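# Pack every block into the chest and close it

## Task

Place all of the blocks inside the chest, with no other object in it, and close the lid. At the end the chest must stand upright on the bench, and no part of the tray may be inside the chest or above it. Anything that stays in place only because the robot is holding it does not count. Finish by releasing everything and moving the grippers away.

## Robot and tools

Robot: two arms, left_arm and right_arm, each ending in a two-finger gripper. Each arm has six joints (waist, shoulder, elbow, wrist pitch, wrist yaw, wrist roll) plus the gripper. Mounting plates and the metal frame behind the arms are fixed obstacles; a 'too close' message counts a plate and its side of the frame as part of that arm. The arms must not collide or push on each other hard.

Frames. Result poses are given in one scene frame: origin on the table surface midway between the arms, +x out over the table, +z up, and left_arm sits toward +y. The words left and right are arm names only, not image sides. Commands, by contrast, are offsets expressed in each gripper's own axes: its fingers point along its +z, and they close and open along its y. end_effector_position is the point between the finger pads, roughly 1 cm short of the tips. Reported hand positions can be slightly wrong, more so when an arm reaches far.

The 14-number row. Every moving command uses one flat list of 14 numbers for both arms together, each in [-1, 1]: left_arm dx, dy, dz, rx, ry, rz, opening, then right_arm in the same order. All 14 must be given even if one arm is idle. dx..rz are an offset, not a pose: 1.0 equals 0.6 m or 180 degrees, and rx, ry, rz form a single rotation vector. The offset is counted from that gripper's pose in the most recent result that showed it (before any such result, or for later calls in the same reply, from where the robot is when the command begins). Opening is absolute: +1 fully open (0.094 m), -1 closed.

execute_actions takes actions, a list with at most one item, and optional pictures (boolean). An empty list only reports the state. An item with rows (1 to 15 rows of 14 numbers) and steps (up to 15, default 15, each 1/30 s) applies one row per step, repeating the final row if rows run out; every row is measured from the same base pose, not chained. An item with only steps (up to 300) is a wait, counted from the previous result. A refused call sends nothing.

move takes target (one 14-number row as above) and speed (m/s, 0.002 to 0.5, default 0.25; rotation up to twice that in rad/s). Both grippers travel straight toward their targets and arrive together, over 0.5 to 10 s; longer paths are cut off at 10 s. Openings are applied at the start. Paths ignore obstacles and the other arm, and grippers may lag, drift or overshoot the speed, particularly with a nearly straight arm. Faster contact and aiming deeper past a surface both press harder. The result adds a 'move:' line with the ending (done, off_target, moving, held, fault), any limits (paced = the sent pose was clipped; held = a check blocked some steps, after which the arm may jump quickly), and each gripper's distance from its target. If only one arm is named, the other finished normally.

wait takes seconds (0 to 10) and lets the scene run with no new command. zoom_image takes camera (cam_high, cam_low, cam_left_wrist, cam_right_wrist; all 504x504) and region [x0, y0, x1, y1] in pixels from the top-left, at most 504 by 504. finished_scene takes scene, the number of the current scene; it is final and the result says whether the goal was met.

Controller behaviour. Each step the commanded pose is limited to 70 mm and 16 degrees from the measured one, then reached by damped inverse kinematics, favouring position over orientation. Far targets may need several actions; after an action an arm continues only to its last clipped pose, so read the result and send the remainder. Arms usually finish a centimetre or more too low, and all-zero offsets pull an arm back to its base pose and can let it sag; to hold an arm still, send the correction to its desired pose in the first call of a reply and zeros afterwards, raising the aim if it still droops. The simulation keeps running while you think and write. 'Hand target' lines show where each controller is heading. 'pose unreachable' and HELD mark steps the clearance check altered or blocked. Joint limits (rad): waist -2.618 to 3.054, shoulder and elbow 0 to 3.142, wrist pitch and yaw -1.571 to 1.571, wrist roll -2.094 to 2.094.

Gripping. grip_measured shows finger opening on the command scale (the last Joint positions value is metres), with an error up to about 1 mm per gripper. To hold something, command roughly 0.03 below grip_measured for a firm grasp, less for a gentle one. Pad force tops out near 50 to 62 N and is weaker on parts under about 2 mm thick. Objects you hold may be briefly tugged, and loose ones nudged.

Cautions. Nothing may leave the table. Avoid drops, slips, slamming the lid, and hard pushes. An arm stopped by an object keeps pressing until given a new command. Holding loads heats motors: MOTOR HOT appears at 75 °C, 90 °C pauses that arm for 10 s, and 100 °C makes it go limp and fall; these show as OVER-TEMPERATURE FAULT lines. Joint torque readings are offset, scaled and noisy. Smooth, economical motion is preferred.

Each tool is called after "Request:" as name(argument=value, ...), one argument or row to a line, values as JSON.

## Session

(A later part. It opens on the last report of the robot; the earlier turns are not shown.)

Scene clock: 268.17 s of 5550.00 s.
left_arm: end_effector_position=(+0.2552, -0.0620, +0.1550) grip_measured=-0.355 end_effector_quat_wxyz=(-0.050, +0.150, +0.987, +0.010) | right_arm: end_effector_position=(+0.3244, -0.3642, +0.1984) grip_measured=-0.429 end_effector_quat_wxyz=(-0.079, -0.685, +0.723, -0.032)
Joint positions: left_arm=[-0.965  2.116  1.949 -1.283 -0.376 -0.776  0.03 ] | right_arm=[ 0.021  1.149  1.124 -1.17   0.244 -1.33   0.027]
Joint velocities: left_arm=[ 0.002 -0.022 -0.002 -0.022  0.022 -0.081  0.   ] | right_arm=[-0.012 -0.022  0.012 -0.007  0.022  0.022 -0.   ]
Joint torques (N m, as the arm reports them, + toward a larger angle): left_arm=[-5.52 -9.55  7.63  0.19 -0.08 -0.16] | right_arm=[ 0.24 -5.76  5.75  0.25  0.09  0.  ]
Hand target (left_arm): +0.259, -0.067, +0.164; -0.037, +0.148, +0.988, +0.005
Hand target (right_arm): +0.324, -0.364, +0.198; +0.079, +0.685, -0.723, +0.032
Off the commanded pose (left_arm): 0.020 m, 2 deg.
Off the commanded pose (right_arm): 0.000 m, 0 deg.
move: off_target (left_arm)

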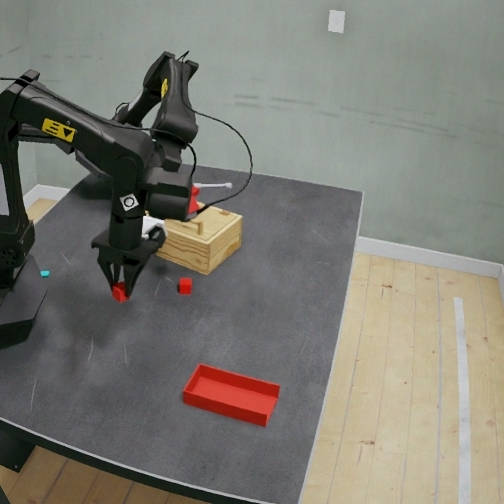

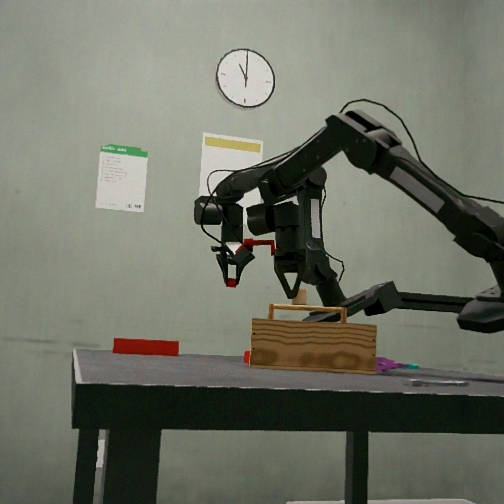

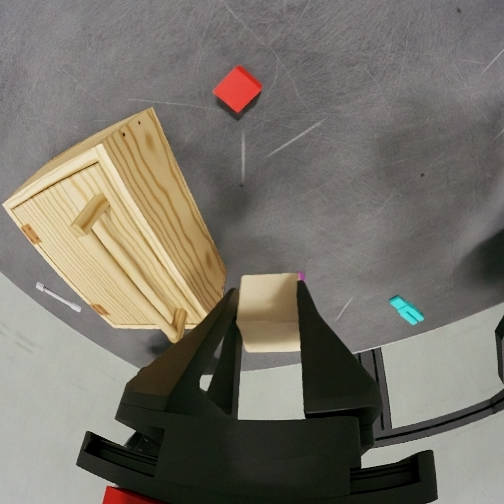

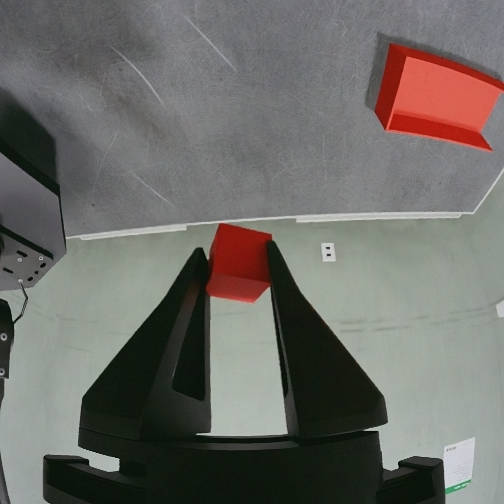

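Request:
move(
  target=[0,-0.05,0.218,0,0,0,-1, 0,0,0,0,0,0,-1],
  speed=0.12,
)

Request:
move(
  target=[0,0,0,0,0,0,1, 0,0,0,0,0,0,-1],
)

Request:
move(
  target=[0,0,-0.25,0,0,0,1, 0,0,0,0,0,0,-1],
)

Scene clock: 275.40 s of 5550.00 s.
left_arm: end_effector_position=(+0.2376, -0.0840, +0.0273) grip_measured=-0.355 end_effector_quat_wxyz=(-0.051, +0.146, +0.988, +0.017) | right_arm: end_effector_position=(+0.3244, -0.3642, +0.1984) grip_measured=-0.429 end_effector_quat_wxyz=(-0.079, -0.685, +0.723, -0.032)
Joint positions: left_arm=[-0.899  2.341  1.83  -0.927 -0.375 -0.719  0.03 ] | right_arm=[ 0.021  1.149  1.124 -1.17   0.244 -1.33   0.027]
Joint velocities: left_arm=[ 0.002  0.007  0.007 -0.037  0.037 -0.022 -0.001] | right_arm=[-0.002 -0.002 -0.002 -0.051  0.037 -0.081 -0.   ]
Joint torques (N m, as the arm reports them, + toward a larger angle): left_arm=[ -5.28 -10.33   3.94   0.45   0.09   0.  ] | right_arm=[ 0.23 -5.76  5.75  0.25  0.09  0.  ]
Hand target (left_arm): +0.235, -0.087, +0.026; -0.050, +0.150, +0.987, +0.010
Hand target (right_arm): +0.324, -0.364, +0.198; +0.079, +0.685, -0.723, +0.032
Off the commanded pose (left_arm): 0.005 m, 1 deg.
Off the commanded pose (right_arm): 0.000 m, 0 deg.
After step 90, 2.67 s passed at rest.
move: done

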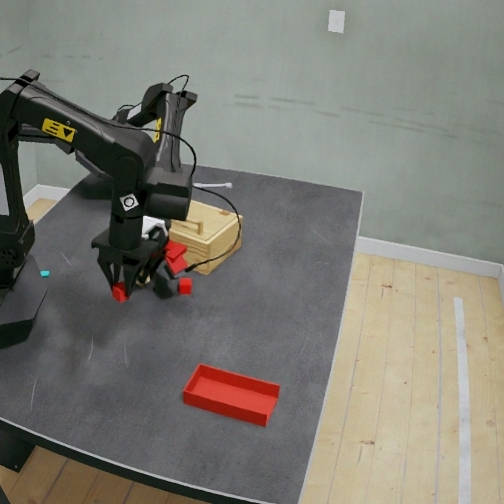

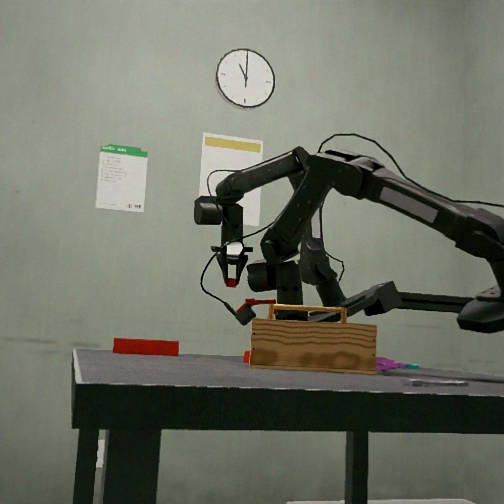

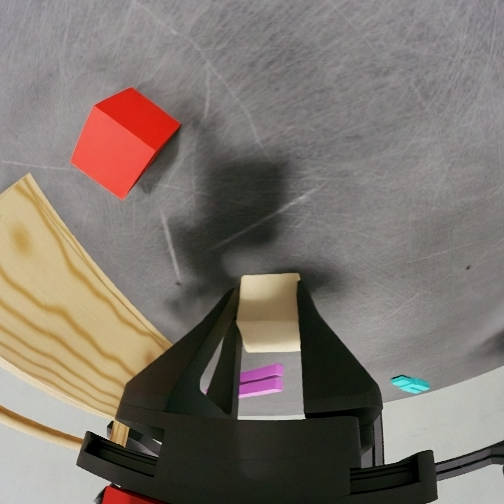

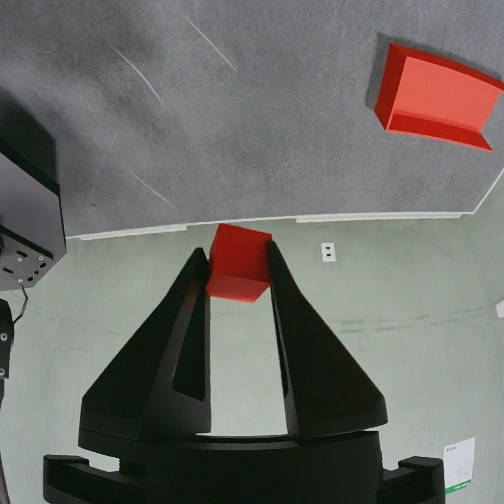

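Scene clock: 275.90 s of 5550.00 s.
left_arm: end_effector_position=(+0.2387, -0.0830, +0.0267) grip_measured=+0.998 end_effector_quat_wxyz=(-0.052, +0.144, +0.988, +0.018) | right_arm: end_effector_position=(+0.3244, -0.3642, +0.1984) grip_measured=-0.429 end_effector_quat_wxyz=(-0.079, -0.685, +0.723, -0.032)
Joint positions: left_arm=[-0.896  2.341  1.83  -0.927 -0.375 -0.719  0.094] | right_arm=[ 0.021  1.149  1.124 -1.17   0.244 -1.33   0.027]
Joint velocities: left_arm=[-0.027 -0.002 -0.007  0.066  0.051 -0.051 -0.   ] | right_arm=[-0.002  0.007 -0.002  0.066 -0.051  0.051  0.   ]
Joint torques (N m, as the arm reports them, + toward a larger angle): left_arm=[ -5.21 -10.27   4.88   0.26   0.04  -0.03] | right_arm=[ 0.23 -5.77  5.75  0.25  0.1   0.01]
Hand target (left_arm): +0.238, -0.084, +0.027; -0.051, +0.146, +0.988, +0.017
Hand target (right_arm): +0.324, -0.364, +0.198; +0.079, +0.685, -0.723, +0.032
Off the commanded pose (left_arm): 0.002 m, 0 deg.
Off the commanded pose (right_arm): 0.000 m, 0 deg.
move: done

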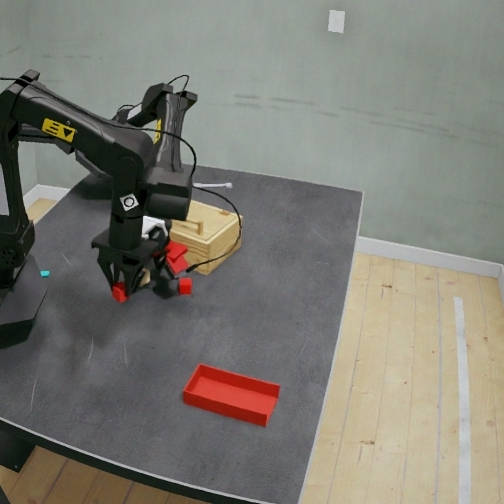

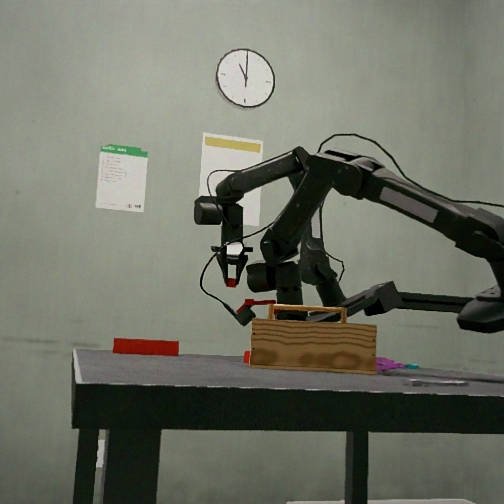

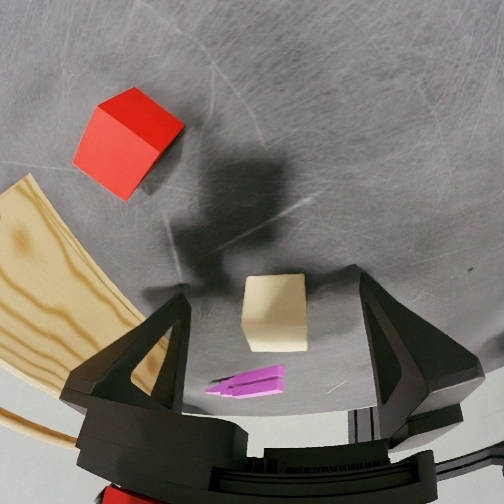

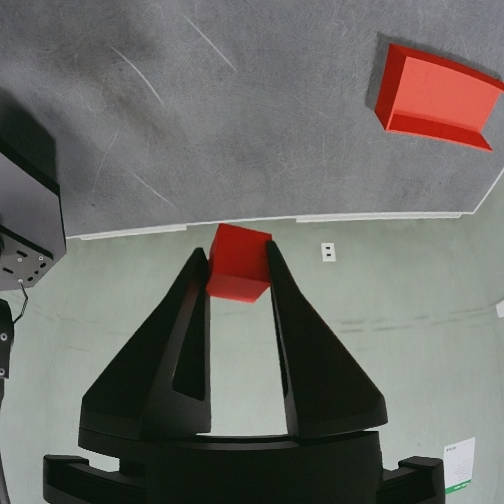

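Scene clock: 277.33 s of 5550.00 s.
left_arm: end_effector_position=(+0.2501, -0.0849, +0.1664) grip_measured=+0.998 end_effector_quat_wxyz=(-0.062, +0.147, +0.987, +0.024) | right_arm: end_effector_position=(+0.3244, -0.3642, +0.1984) grip_measured=-0.429 end_effector_quat_wxyz=(-0.079, -0.685, +0.723, -0.032)
Joint positions: left_arm=[-1.008  2.261  2.215 -1.461 -0.376 -0.842  0.094] | right_arm=[ 0.021  1.149  1.124 -1.17   0.244 -1.33   0.027]
Joint velocities: left_arm=[-0.007  0.002 -0.002 -0.022  0.11  -0.007  0.001] | right_arm=[-0.002 -0.007  0.007  0.037 -0.022  0.037  0.   ]
Joint torques (N m, as the arm reports them, + toward a larger angle): left_arm=[-5.92 -9.93  7.43  0.08 -0.06 -0.07] | right_arm=[ 0.24 -5.75  5.74  0.25  0.1   0.01]
Hand target (left_arm): +0.253, -0.089, +0.175; -0.051, +0.144, +0.988, +0.017
Hand target (right_arm): +0.324, -0.364, +0.198; +0.079, +0.685, -0.723, +0.032
Off the commanded pose (left_arm): 0.011 m, 1 deg.
Off the commanded pose (right_arm): 0.000 m, 0 deg.
move: off_target (left_arm)

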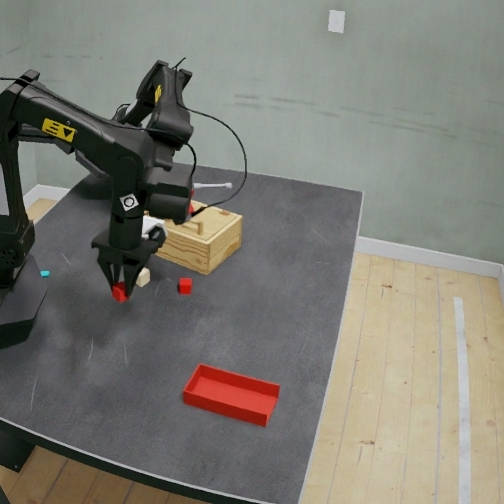

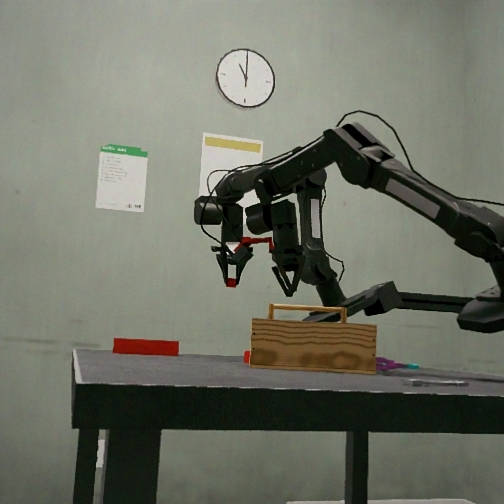

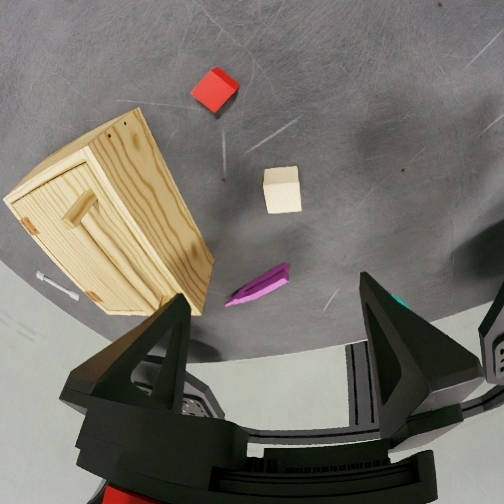

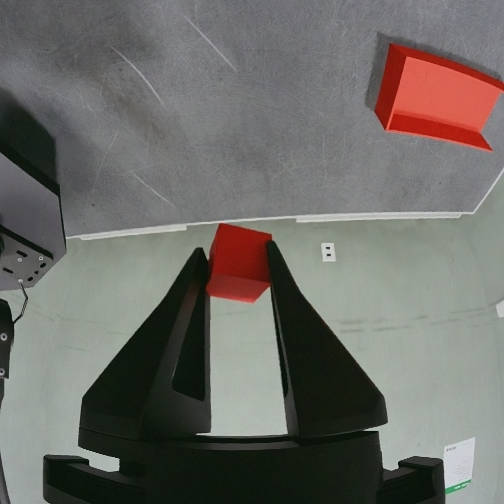

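Request:
move(
  target=[0,0.23,0,0.01,-0.041,0,1, 0,0,0,0,0,0,-1],
)

Request:
move(
  target=[0,0,0.095,0,0,0,1, 0,0,0,0,0,0,-1],
  speed=0.1,
)

Request:
move(
  target=[0,0,0,0,0,0,-1, 0,0,0,0,0,0,-1],
)

Scene clock: 286.40 s of 5550.00 s.
left_arm: end_effector_position=(+0.2873, +0.0494, +0.1664) grip_measured=+0.998 end_effector_quat_wxyz=(-0.009, +0.142, +0.990, +0.005) | right_arm: end_effector_position=(+0.3244, -0.3642, +0.1984) grip_measured=-0.429 end_effector_quat_wxyz=(-0.079, -0.685, +0.723, -0.032)
Joint positions: left_arm=[-0.777  1.704  1.479 -1.081 -0.394 -0.566  0.094] | right_arm=[ 0.021  1.149  1.124 -1.17   0.244 -1.33   0.027]
Joint velocities: left_arm=[ 0.007  0.012 -0.007 -0.007 -0.081  0.051  0.001] | right_arm=[ 0.012 -0.012 -0.002  0.007 -0.051 -0.037  0.   ]
Joint torques (N m, as the arm reports them, + toward a larger angle): left_arm=[-3.35 -8.59  4.22  0.55 -0.01  0.1 ] | right_arm=[ 0.23 -5.75  5.74  0.25  0.1   0.01]
Hand target (left_arm): +0.286, +0.048, +0.168; -0.002, +0.147, +0.989, -0.001
Hand target (right_arm): +0.324, -0.364, +0.198; +0.079, +0.685, -0.723, +0.032
Off the commanded pose (left_arm): 0.006 m, 1 deg.
Off the commanded pose (right_arm): 0.000 m, 0 deg.
After step 90, 4.73 s passed at rest.
move: done

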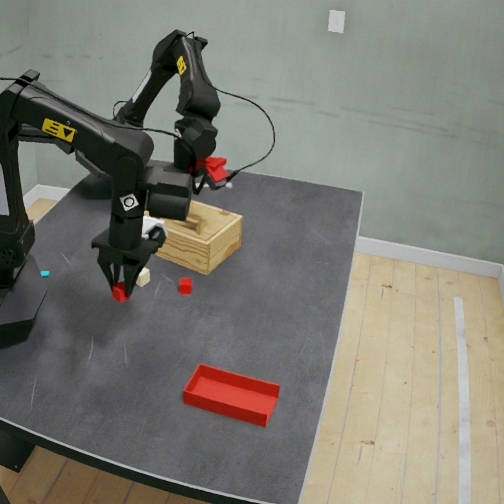

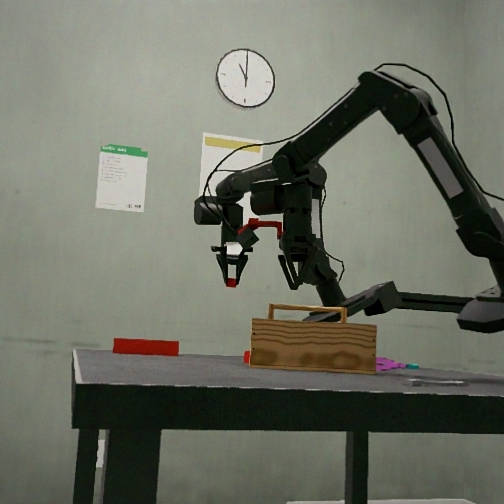

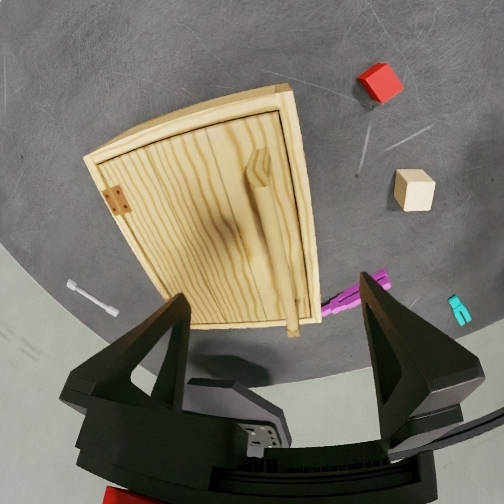

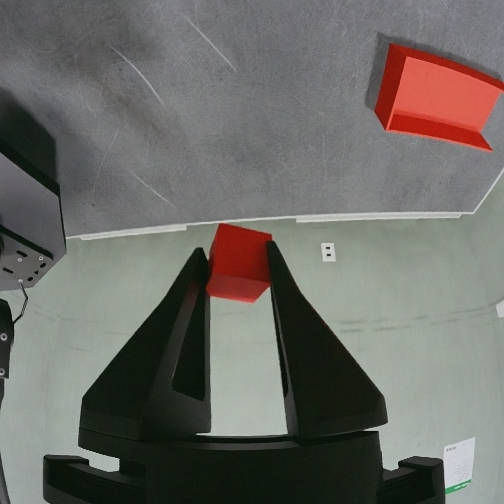

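Scene clock: 287.53 s of 5550.00 s.
left_arm: end_effector_position=(+0.2892, +0.0515, +0.1124) grip_measured=+0.998 end_effector_quat_wxyz=(-0.008, +0.138, +0.990, +0.010) | right_arm: end_effector_position=(+0.3244, -0.3642, +0.1984) grip_measured=-0.429 end_effector_quat_wxyz=(-0.079, -0.685, +0.723, -0.032)
Joint positions: left_arm=[-0.712  1.77   1.368 -0.884 -0.386 -0.51   0.094] | right_arm=[ 0.021  1.149  1.124 -1.17   0.244 -1.33   0.027]
Joint velocities: left_arm=[ 0.002 -0.007  0.002  0.007  0.066  0.007  0.   ] | right_arm=[ 0.007 -0.007 -0.007 -0.037 -0.022 -0.022 -0.   ]
Joint torques (N m, as the arm reports them, + toward a larger angle): left_arm=[-2.98 -8.01  4.07  0.48  0.13  0.02] | right_arm=[ 0.23 -5.77  5.74  0.25  0.1   0.01]
Hand target (left_arm): +0.286, +0.050, +0.110; -0.009, +0.142, +0.990, +0.005
Hand target (right_arm): +0.324, -0.364, +0.198; +0.079, +0.685, -0.723, +0.032
Off the commanded pose (left_arm): 0.004 m, 1 deg.
Off the commanded pose (right_arm): 0.000 m, 0 deg.
move: done

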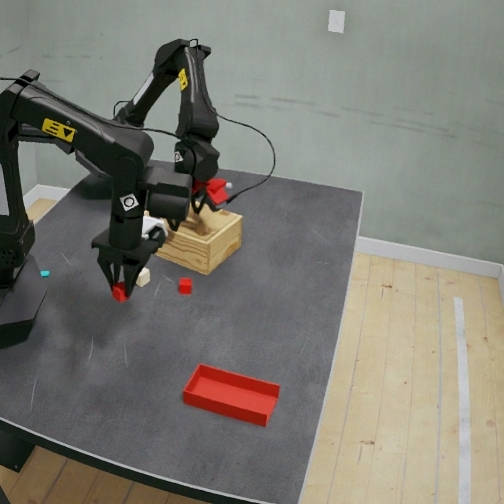

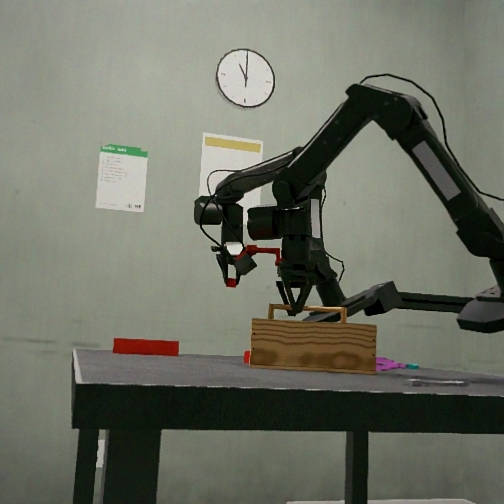

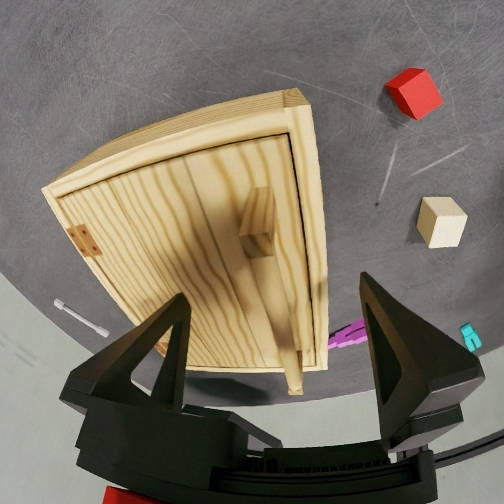

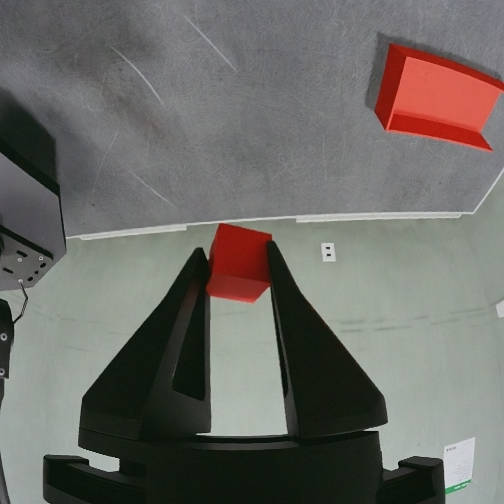

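Scene clock: 288.03 s of 5550.00 s.
left_arm: end_effector_position=(+0.2893, +0.0503, +0.1124) grip_measured=-0.815 end_effector_quat_wxyz=(-0.008, +0.137, +0.990, +0.007) | right_arm: end_effector_position=(+0.3244, -0.3642, +0.1984) grip_measured=-0.429 end_effector_quat_wxyz=(-0.079, -0.685, +0.723, -0.032)
Joint positions: left_arm=[-0.712  1.77   1.368 -0.88  -0.381 -0.509  0.009] | right_arm=[ 0.021  1.149  1.124 -1.17   0.244 -1.33   0.027]
Joint velocities: left_arm=[ 0.002 -0.007 -0.012 -0.037 -0.007  0.022  0.   ] | right_arm=[-0.012 -0.022 -0.002 -0.081 -0.066 -0.051  0.001]
Joint torques (N m, as the arm reports them, + toward a larger angle): left_arm=[-2.87 -8.13  5.09  0.3  -0.01 -0.03] | right_arm=[ 0.23 -5.75  5.75  0.26  0.1   0.  ]
Hand target (left_arm): +0.289, +0.051, +0.112; -0.008, +0.138, +0.990, +0.010
Hand target (right_arm): +0.324, -0.364, +0.198; +0.079, +0.685, -0.723, +0.032
Off the commanded pose (left_arm): 0.001 m, 0 deg.
Off the commanded pose (right_arm): 0.000 m, 0 deg.
move: done

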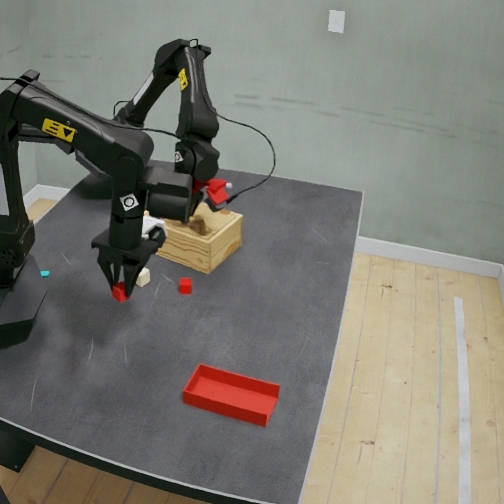

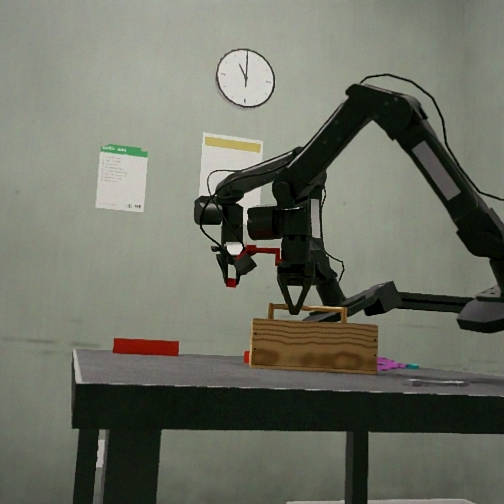

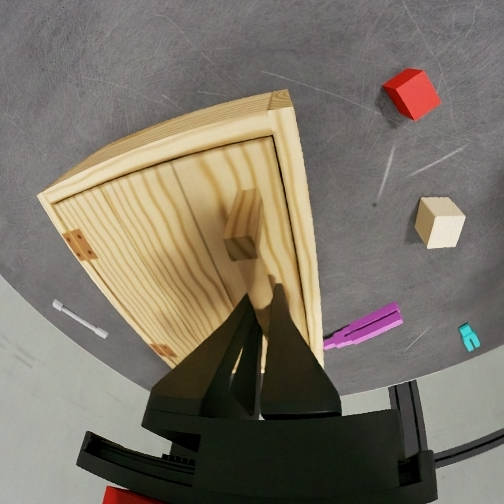

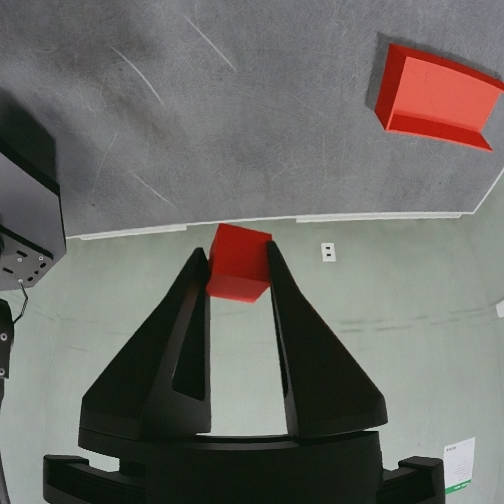

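Request:
move(
  target=[0,0.045,-0.087,0.167,0,0,-1, 0,0,0,0,0,0,-1],
  speed=0.06,
)

Request:
move(
  target=[0,0.045,-0.087,0.167,0,0,-1, -0.4,0,0.05,0,0,0,-1],
  speed=0.08,
)

Scene clock: 296.03 s of 5550.00 s.
left_arm: end_effector_position=(+0.2966, +0.0733, +0.1627) grip_measured=-0.816 end_effector_quat_wxyz=(-0.044, +0.130, +0.960, -0.243) | right_arm: end_effector_position=(+0.3244, -0.3642, +0.1984) grip_measured=-0.429 end_effector_quat_wxyz=(-0.079, -0.685, +0.723, -0.032)
Joint positions: left_arm=[-0.422  1.489  1.222 -0.813  0.216 -0.218  0.009] | right_arm=[ 0.021  1.149  1.124 -1.17   0.244 -1.33   0.027]
Joint velocities: left_arm=[-0.037 -0.002 -0.007 -0.066 -0.022  0.007  0.001] | right_arm=[-0.027  0.007 -0.012 -0.007 -0.007  0.066  0.   ]
Joint torques (N m, as the arm reports them, + toward a larger angle): left_arm=[-0.89 -8.19  4.37  0.67  0.44  0.04] | right_arm=[ 0.23 -5.76  5.75  0.25  0.1   0.  ]
Hand target (left_arm): +0.295, +0.075, +0.164; -0.041, +0.130, +0.958, -0.251
Hand target (right_arm): +0.324, -0.364, +0.198; +0.079, +0.685, -0.723, +0.032
Off the commanded pose (left_arm): 0.003 m, 1 deg.
Off the commanded pose (right_arm): 0.000 m, 0 deg.
After step 90, 0.40 s passed at rest.
move: done

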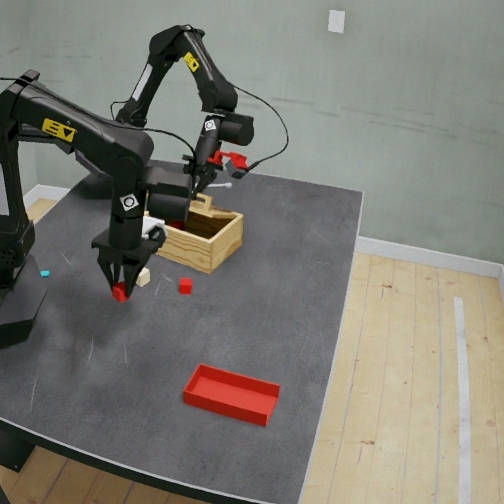

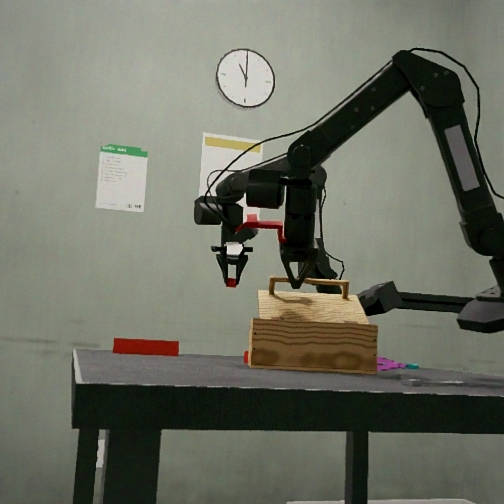

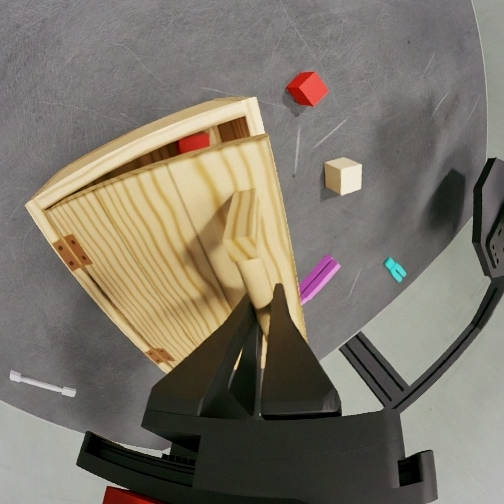

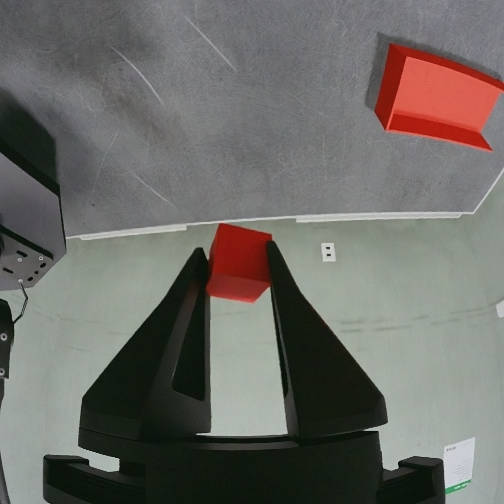

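Scene clock: 299.63 s of 5550.00 s.
left_arm: end_effector_position=(+0.3093, +0.1177, +0.1996) grip_measured=-0.818 end_effector_quat_wxyz=(-0.064, +0.113, +0.865, -0.484) | right_arm: end_effector_position=(+0.3295, -0.1366, +0.1257) grip_measured=-0.429 end_effector_quat_wxyz=(-0.087, -0.687, +0.721, -0.033)
Joint positions: left_arm=[-0.008  1.528  1.252 -1.03   0.907  0.246  0.009] | right_arm=[ 0.699  1.822  1.498 -1.124  0.424 -0.634  0.027]
Joint velocities: left_arm=[ 0.002  0.007  0.012 -0.022 -0.007 -0.037  0.001] | right_arm=[ 0.002 -0.007 -0.002 -0.022 -0.037 -0.066 -0.001]
Joint torques (N m, as the arm reports them, + toward a larger angle): left_arm=[-0.49 -5.86  6.15 -0.09  0.51  0.1 ] | right_arm=[ 4.22 -9.1   7.42 -0.02  0.13  0.11]
Hand target (left_arm): +0.310, +0.118, +0.196; -0.073, +0.112, +0.863, -0.487
Hand target (right_arm): +0.333, -0.128, +0.133; +0.073, +0.686, -0.723, +0.034
Off the commanded pose (left_arm): 0.005 m, 1 deg.
Off the commanded pose (right_arm): 0.008 m, 1 deg.
move: done

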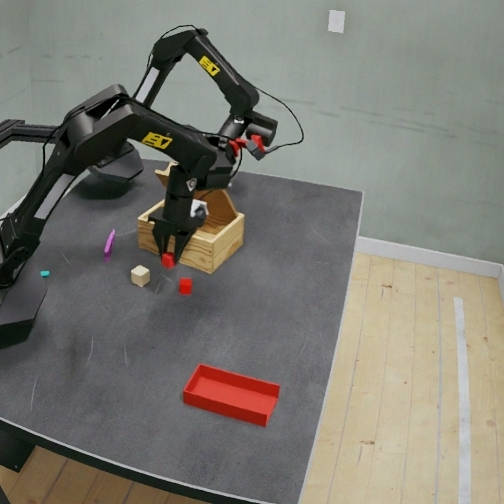

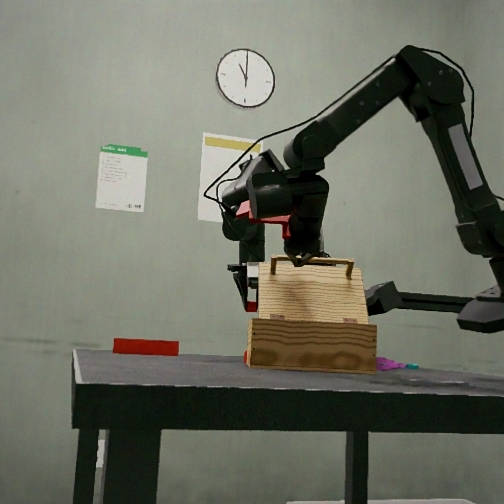

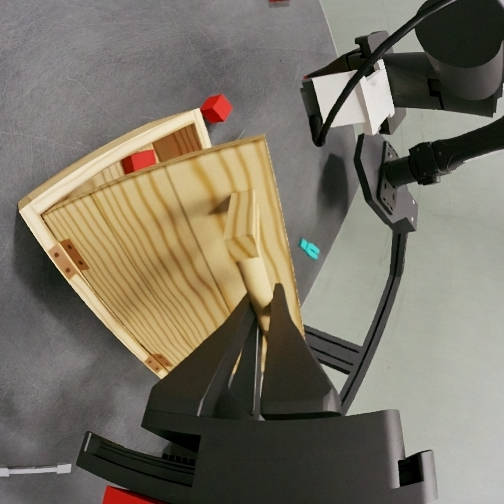

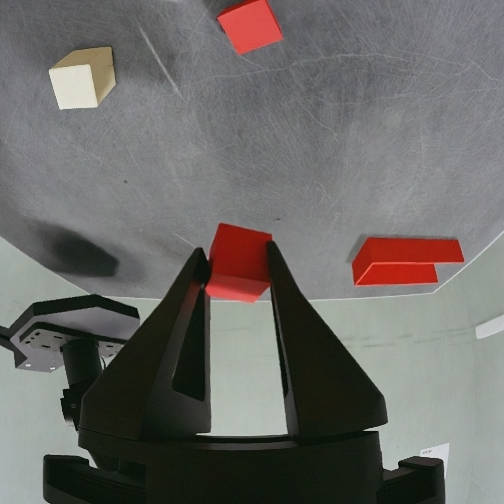

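Working well; continue opening two more steps.

Request:
move(
  target=[0,0.045,-0.087,0.167,0,0,-1, 0,0,0,0,0,0,-1],
  speed=0.06,
)

Request:
move(
  target=[0,0.03,-0.058,0.11,0,0,-1, 0,0,0,0,0,0,-1],
  speed=0.06,
)

Scene clock: 308.33 s of 5550.00 s.
left_arm: end_effector_position=(+0.3291, +0.1660, +0.2118) grip_measured=-0.818 end_effector_quat_wxyz=(-0.030, +0.046, +0.774, -0.631) | right_arm: end_effector_position=(+0.3298, -0.1366, +0.1258) grip_measured=-0.429 end_effector_quat_wxyz=(-0.086, -0.686, +0.722, -0.033)
Joint positions: left_arm=[ 0.258  1.797  1.382 -1.577  1.28   0.945  0.009] | right_arm=[ 0.699  1.822  1.499 -1.124  0.425 -0.631  0.027]
Joint velocities: left_arm=[-0.007 -0.012 -0.017 -0.022 -0.037 -0.022 -0.001] | right_arm=[ 0.022 -0.027 -0.022  0.037 -0.022  0.081 -0.001]
Joint torques (N m, as the arm reports them, + toward a larger angle): left_arm=[ 1.69 -8.2   2.41 -0.77  0.23  0.33] | right_arm=[ 2.86 -9.19  4.96  0.07  0.02 -0.02]
Hand target (left_arm): +0.325, +0.172, +0.205; -0.026, +0.045, +0.777, -0.627
Hand target (right_arm): +0.329, -0.137, +0.126; +0.087, +0.687, -0.721, +0.033
Off the commanded pose (left_arm): 0.012 m, 13 deg.
Off the commanded pose (right_arm): 0.000 m, 0 deg.
joint sent to its limit (left arm) — the command would take joint 4 (wrist pitch) past its lower limit, so that joint was sent only as far as its limit.
After step 90, 1.10 s passed at rest.
move: off_target (left_arm)

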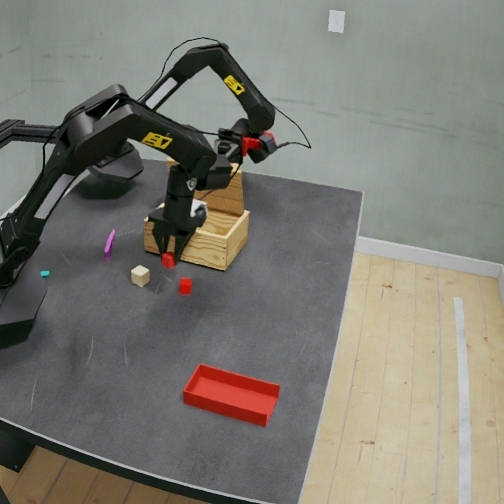

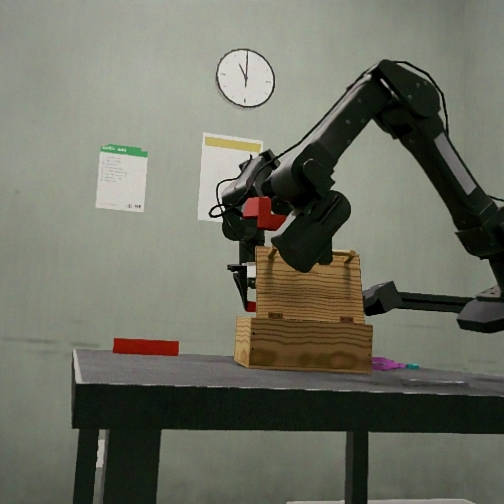

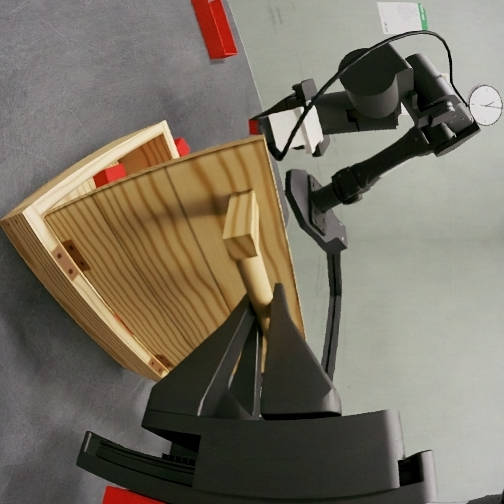

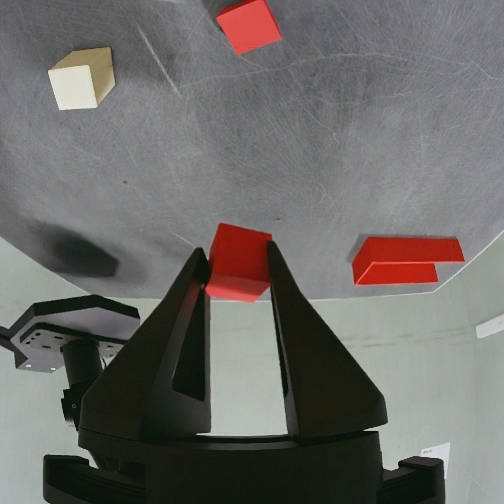

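Scene clock: 311.47 s of 5550.00 s.
left_arm: end_effector_position=(+0.3395, +0.1939, +0.2115) grip_measured=-0.818 end_effector_quat_wxyz=(+0.037, -0.035, +0.760, -0.648) | right_arm: end_effector_position=(+0.3298, -0.1366, +0.1258) grip_measured=-0.429 end_effector_quat_wxyz=(-0.086, -0.686, +0.722, -0.033)
Joint positions: left_arm=[ 0.371  1.786  1.281 -1.577  1.425  1.016  0.009] | right_arm=[ 0.699  1.822  1.499 -1.124  0.425 -0.631  0.027]
Joint velocities: left_arm=[ 0.002  0.007  0.002  0.007  0.051  0.022 -0.   ] | right_arm=[ 0.012  0.007  0.012  0.007 -0.022 -0.037  0.   ]
Joint torques (N m, as the arm reports them, + toward a larger angle): left_arm=[ 2.52 -7.35  2.27 -0.76  0.09  0.34] | right_arm=[ 2.86 -9.21  5.01  0.07  0.04  0.01]
Hand target (left_arm): +0.333, +0.202, +0.202; +0.038, -0.038, +0.766, -0.641
Hand target (right_arm): +0.330, -0.137, +0.126; +0.086, +0.686, -0.722, +0.033
Off the commanded pose (left_arm): 0.015 m, 21 deg; orientation clipped at the last step of the last action.
Off the commanded pose (right_arm): 0.000 m, 0 deg.
joint sent to its limit (left arm) — the command would take joint 4 (wrist pitch) past its lower limit, so that joint was sent only as far as its limit.
move: off_target (left_arm); limits=paced

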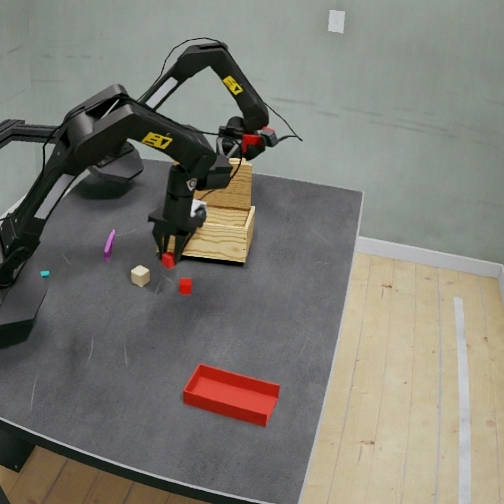

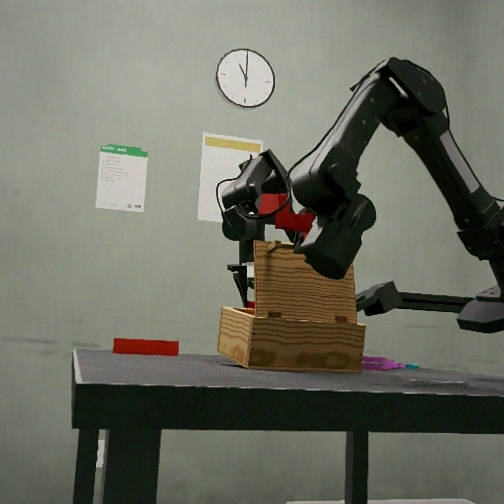

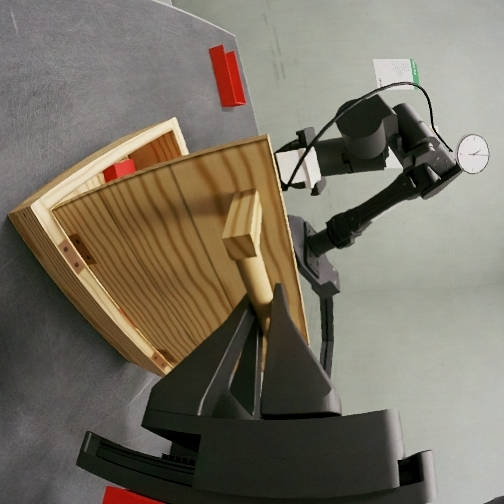

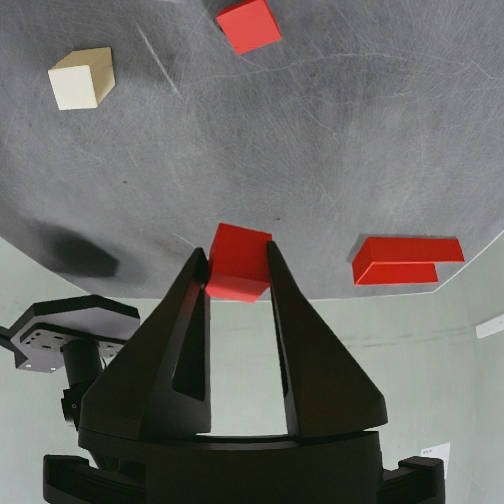

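Request:
move(
  target=[0,0,0,0,0,0,-1, -0.36,-0.05,-0.1,0,0,0,-1],
  speed=0.12,
)

Scene clock: 317.33 s of 5550.00 s.
left_arm: end_effector_position=(+0.3397, +0.1931, +0.2121) grip_measured=-0.818 end_effector_quat_wxyz=(+0.035, -0.038, +0.759, -0.649) | right_arm: end_effector_position=(+0.3736, +0.0592, +0.1334) grip_measured=-0.429 end_effector_quat_wxyz=(+0.022, -0.686, +0.727, -0.017)
Joint positions: left_arm=[ 0.369  1.784  1.281 -1.577  1.428  1.008  0.009] | right_arm=[ 0.896  2.61   2.846 -1.533  0.472 -0.51   0.027]
Joint velocities: left_arm=[ 0.007 -0.007 -0.012  0.007 -0.037 -0.051 -0.   ] | right_arm=[ 0.002  0.002 -0.007 -0.022  0.007 -0.007 -0.001]
Joint torques (N m, as the arm reports them, + toward a larger angle): left_arm=[ 0.65 -8.14  3.86 -0.75  0.3   0.01] | right_arm=[  7.58 -12.83   7.96   1.04   0.    -0.08]
Hand target (left_arm): +0.340, +0.194, +0.211; +0.038, -0.035, +0.760, -0.648
Hand target (right_arm): +0.372, +0.082, +0.147; -0.060, +0.687, -0.724, +0.001
Off the commanded pose (left_arm): 0.001 m, 0 deg.
Off the commanded pose (right_arm): 0.028 m, 13 deg.
elbow stopped short (right arm): the move would have taken joint 3 (elbow) straighter than the controller allows; a more bent joint 3 avoids this.
joint sent to its limit (left arm) — the command would take joint 4 (wrist pitch) past its lower limit, so that joint was sent only as far as its limit.
After step 90, 0.63 s passed at rest.
move: off_target (right_arm)

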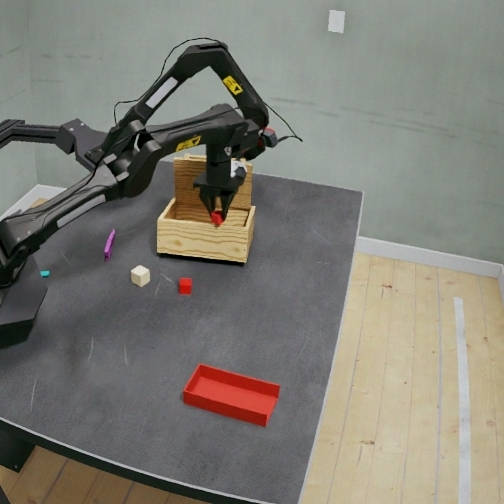

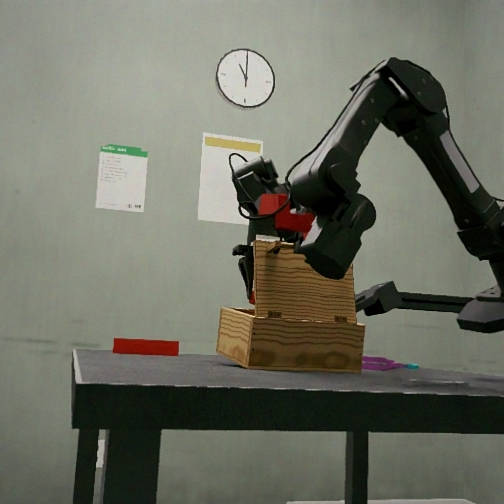

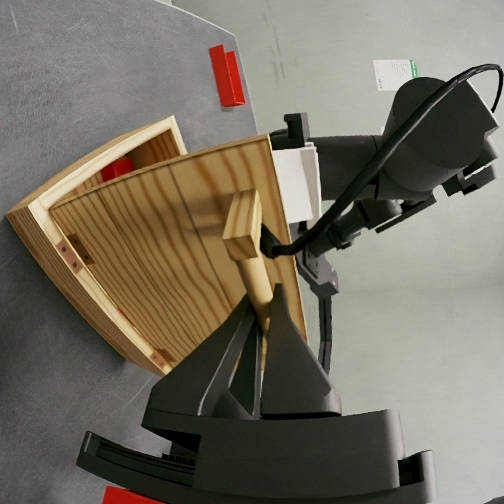

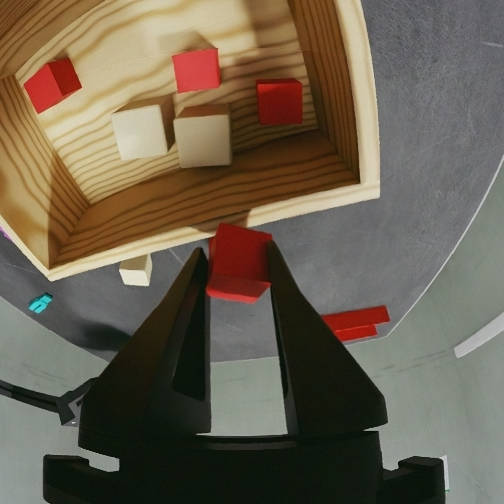

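Request:
move(
  target=[0,0,0,0,0,0,-1, -0.06,0.1,-0.02,0,0,0,-1],
  speed=0.1,
)

Scene clock: 322.30 s of 5550.00 s.
left_arm: end_effector_position=(+0.3395, +0.1962, +0.2117) grip_measured=-0.818 end_effector_quat_wxyz=(+0.035, -0.040, +0.762, -0.646) | right_arm: end_effector_position=(+0.3604, +0.0615, +0.1365) grip_measured=-0.430 end_effector_quat_wxyz=(+0.028, -0.643, +0.763, -0.061)
Joint positions: left_arm=[ 0.379  1.781  1.281 -1.577  1.42   1.003  0.009] | right_arm=[ 0.949  2.631  2.846 -1.565  0.573 -0.328  0.027]
Joint velocities: left_arm=[ 0.007  0.002  0.002  0.007 -0.037  0.095  0.001] | right_arm=[-0.007 -0.032 -0.012 -0.022 -0.022 -0.051 -0.   ]
Joint torques (N m, as the arm reports them, + toward a larger angle): left_arm=[-0.22 -8.03  3.88 -0.75  0.4  -0.03] | right_arm=[ 11.66 -10.86   6.46   0.56  -0.77  -0.38]
Hand target (left_arm): +0.340, +0.193, +0.212; +0.035, -0.038, +0.759, -0.649
Hand target (right_arm): +0.315, +0.095, +0.145; +0.029, -0.686, +0.726, -0.016
Off the commanded pose (left_arm): 0.003 m, 1 deg.
Off the commanded pose (right_arm): 0.059 m, 8 deg.
joint sent to its limit (left arm) — the command would take joint 4 (wrist pitch) past its lower limit, so that joint was sent only as far as its limit.
After step 90, 0.90 s passed at rest.
move: off_target (right_arm)

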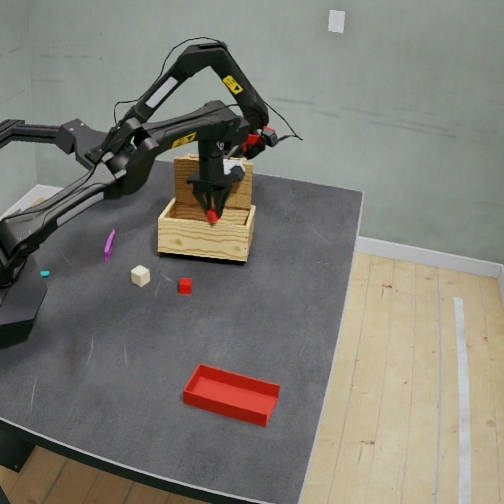

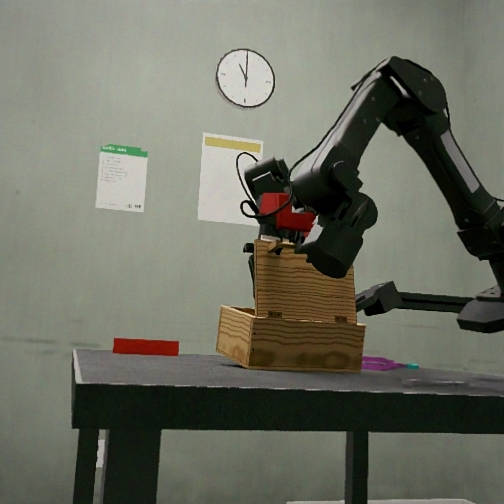

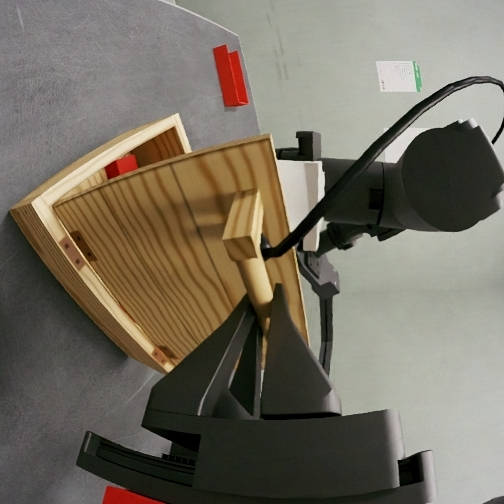

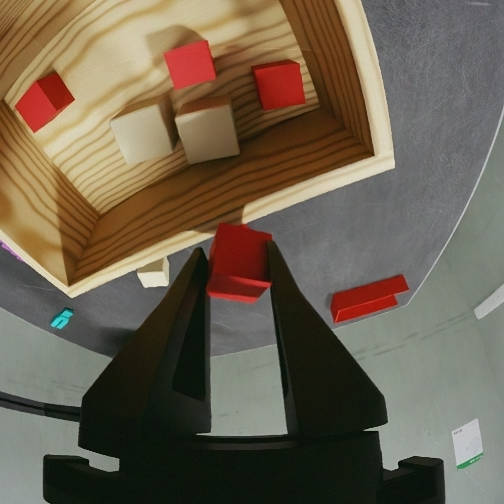

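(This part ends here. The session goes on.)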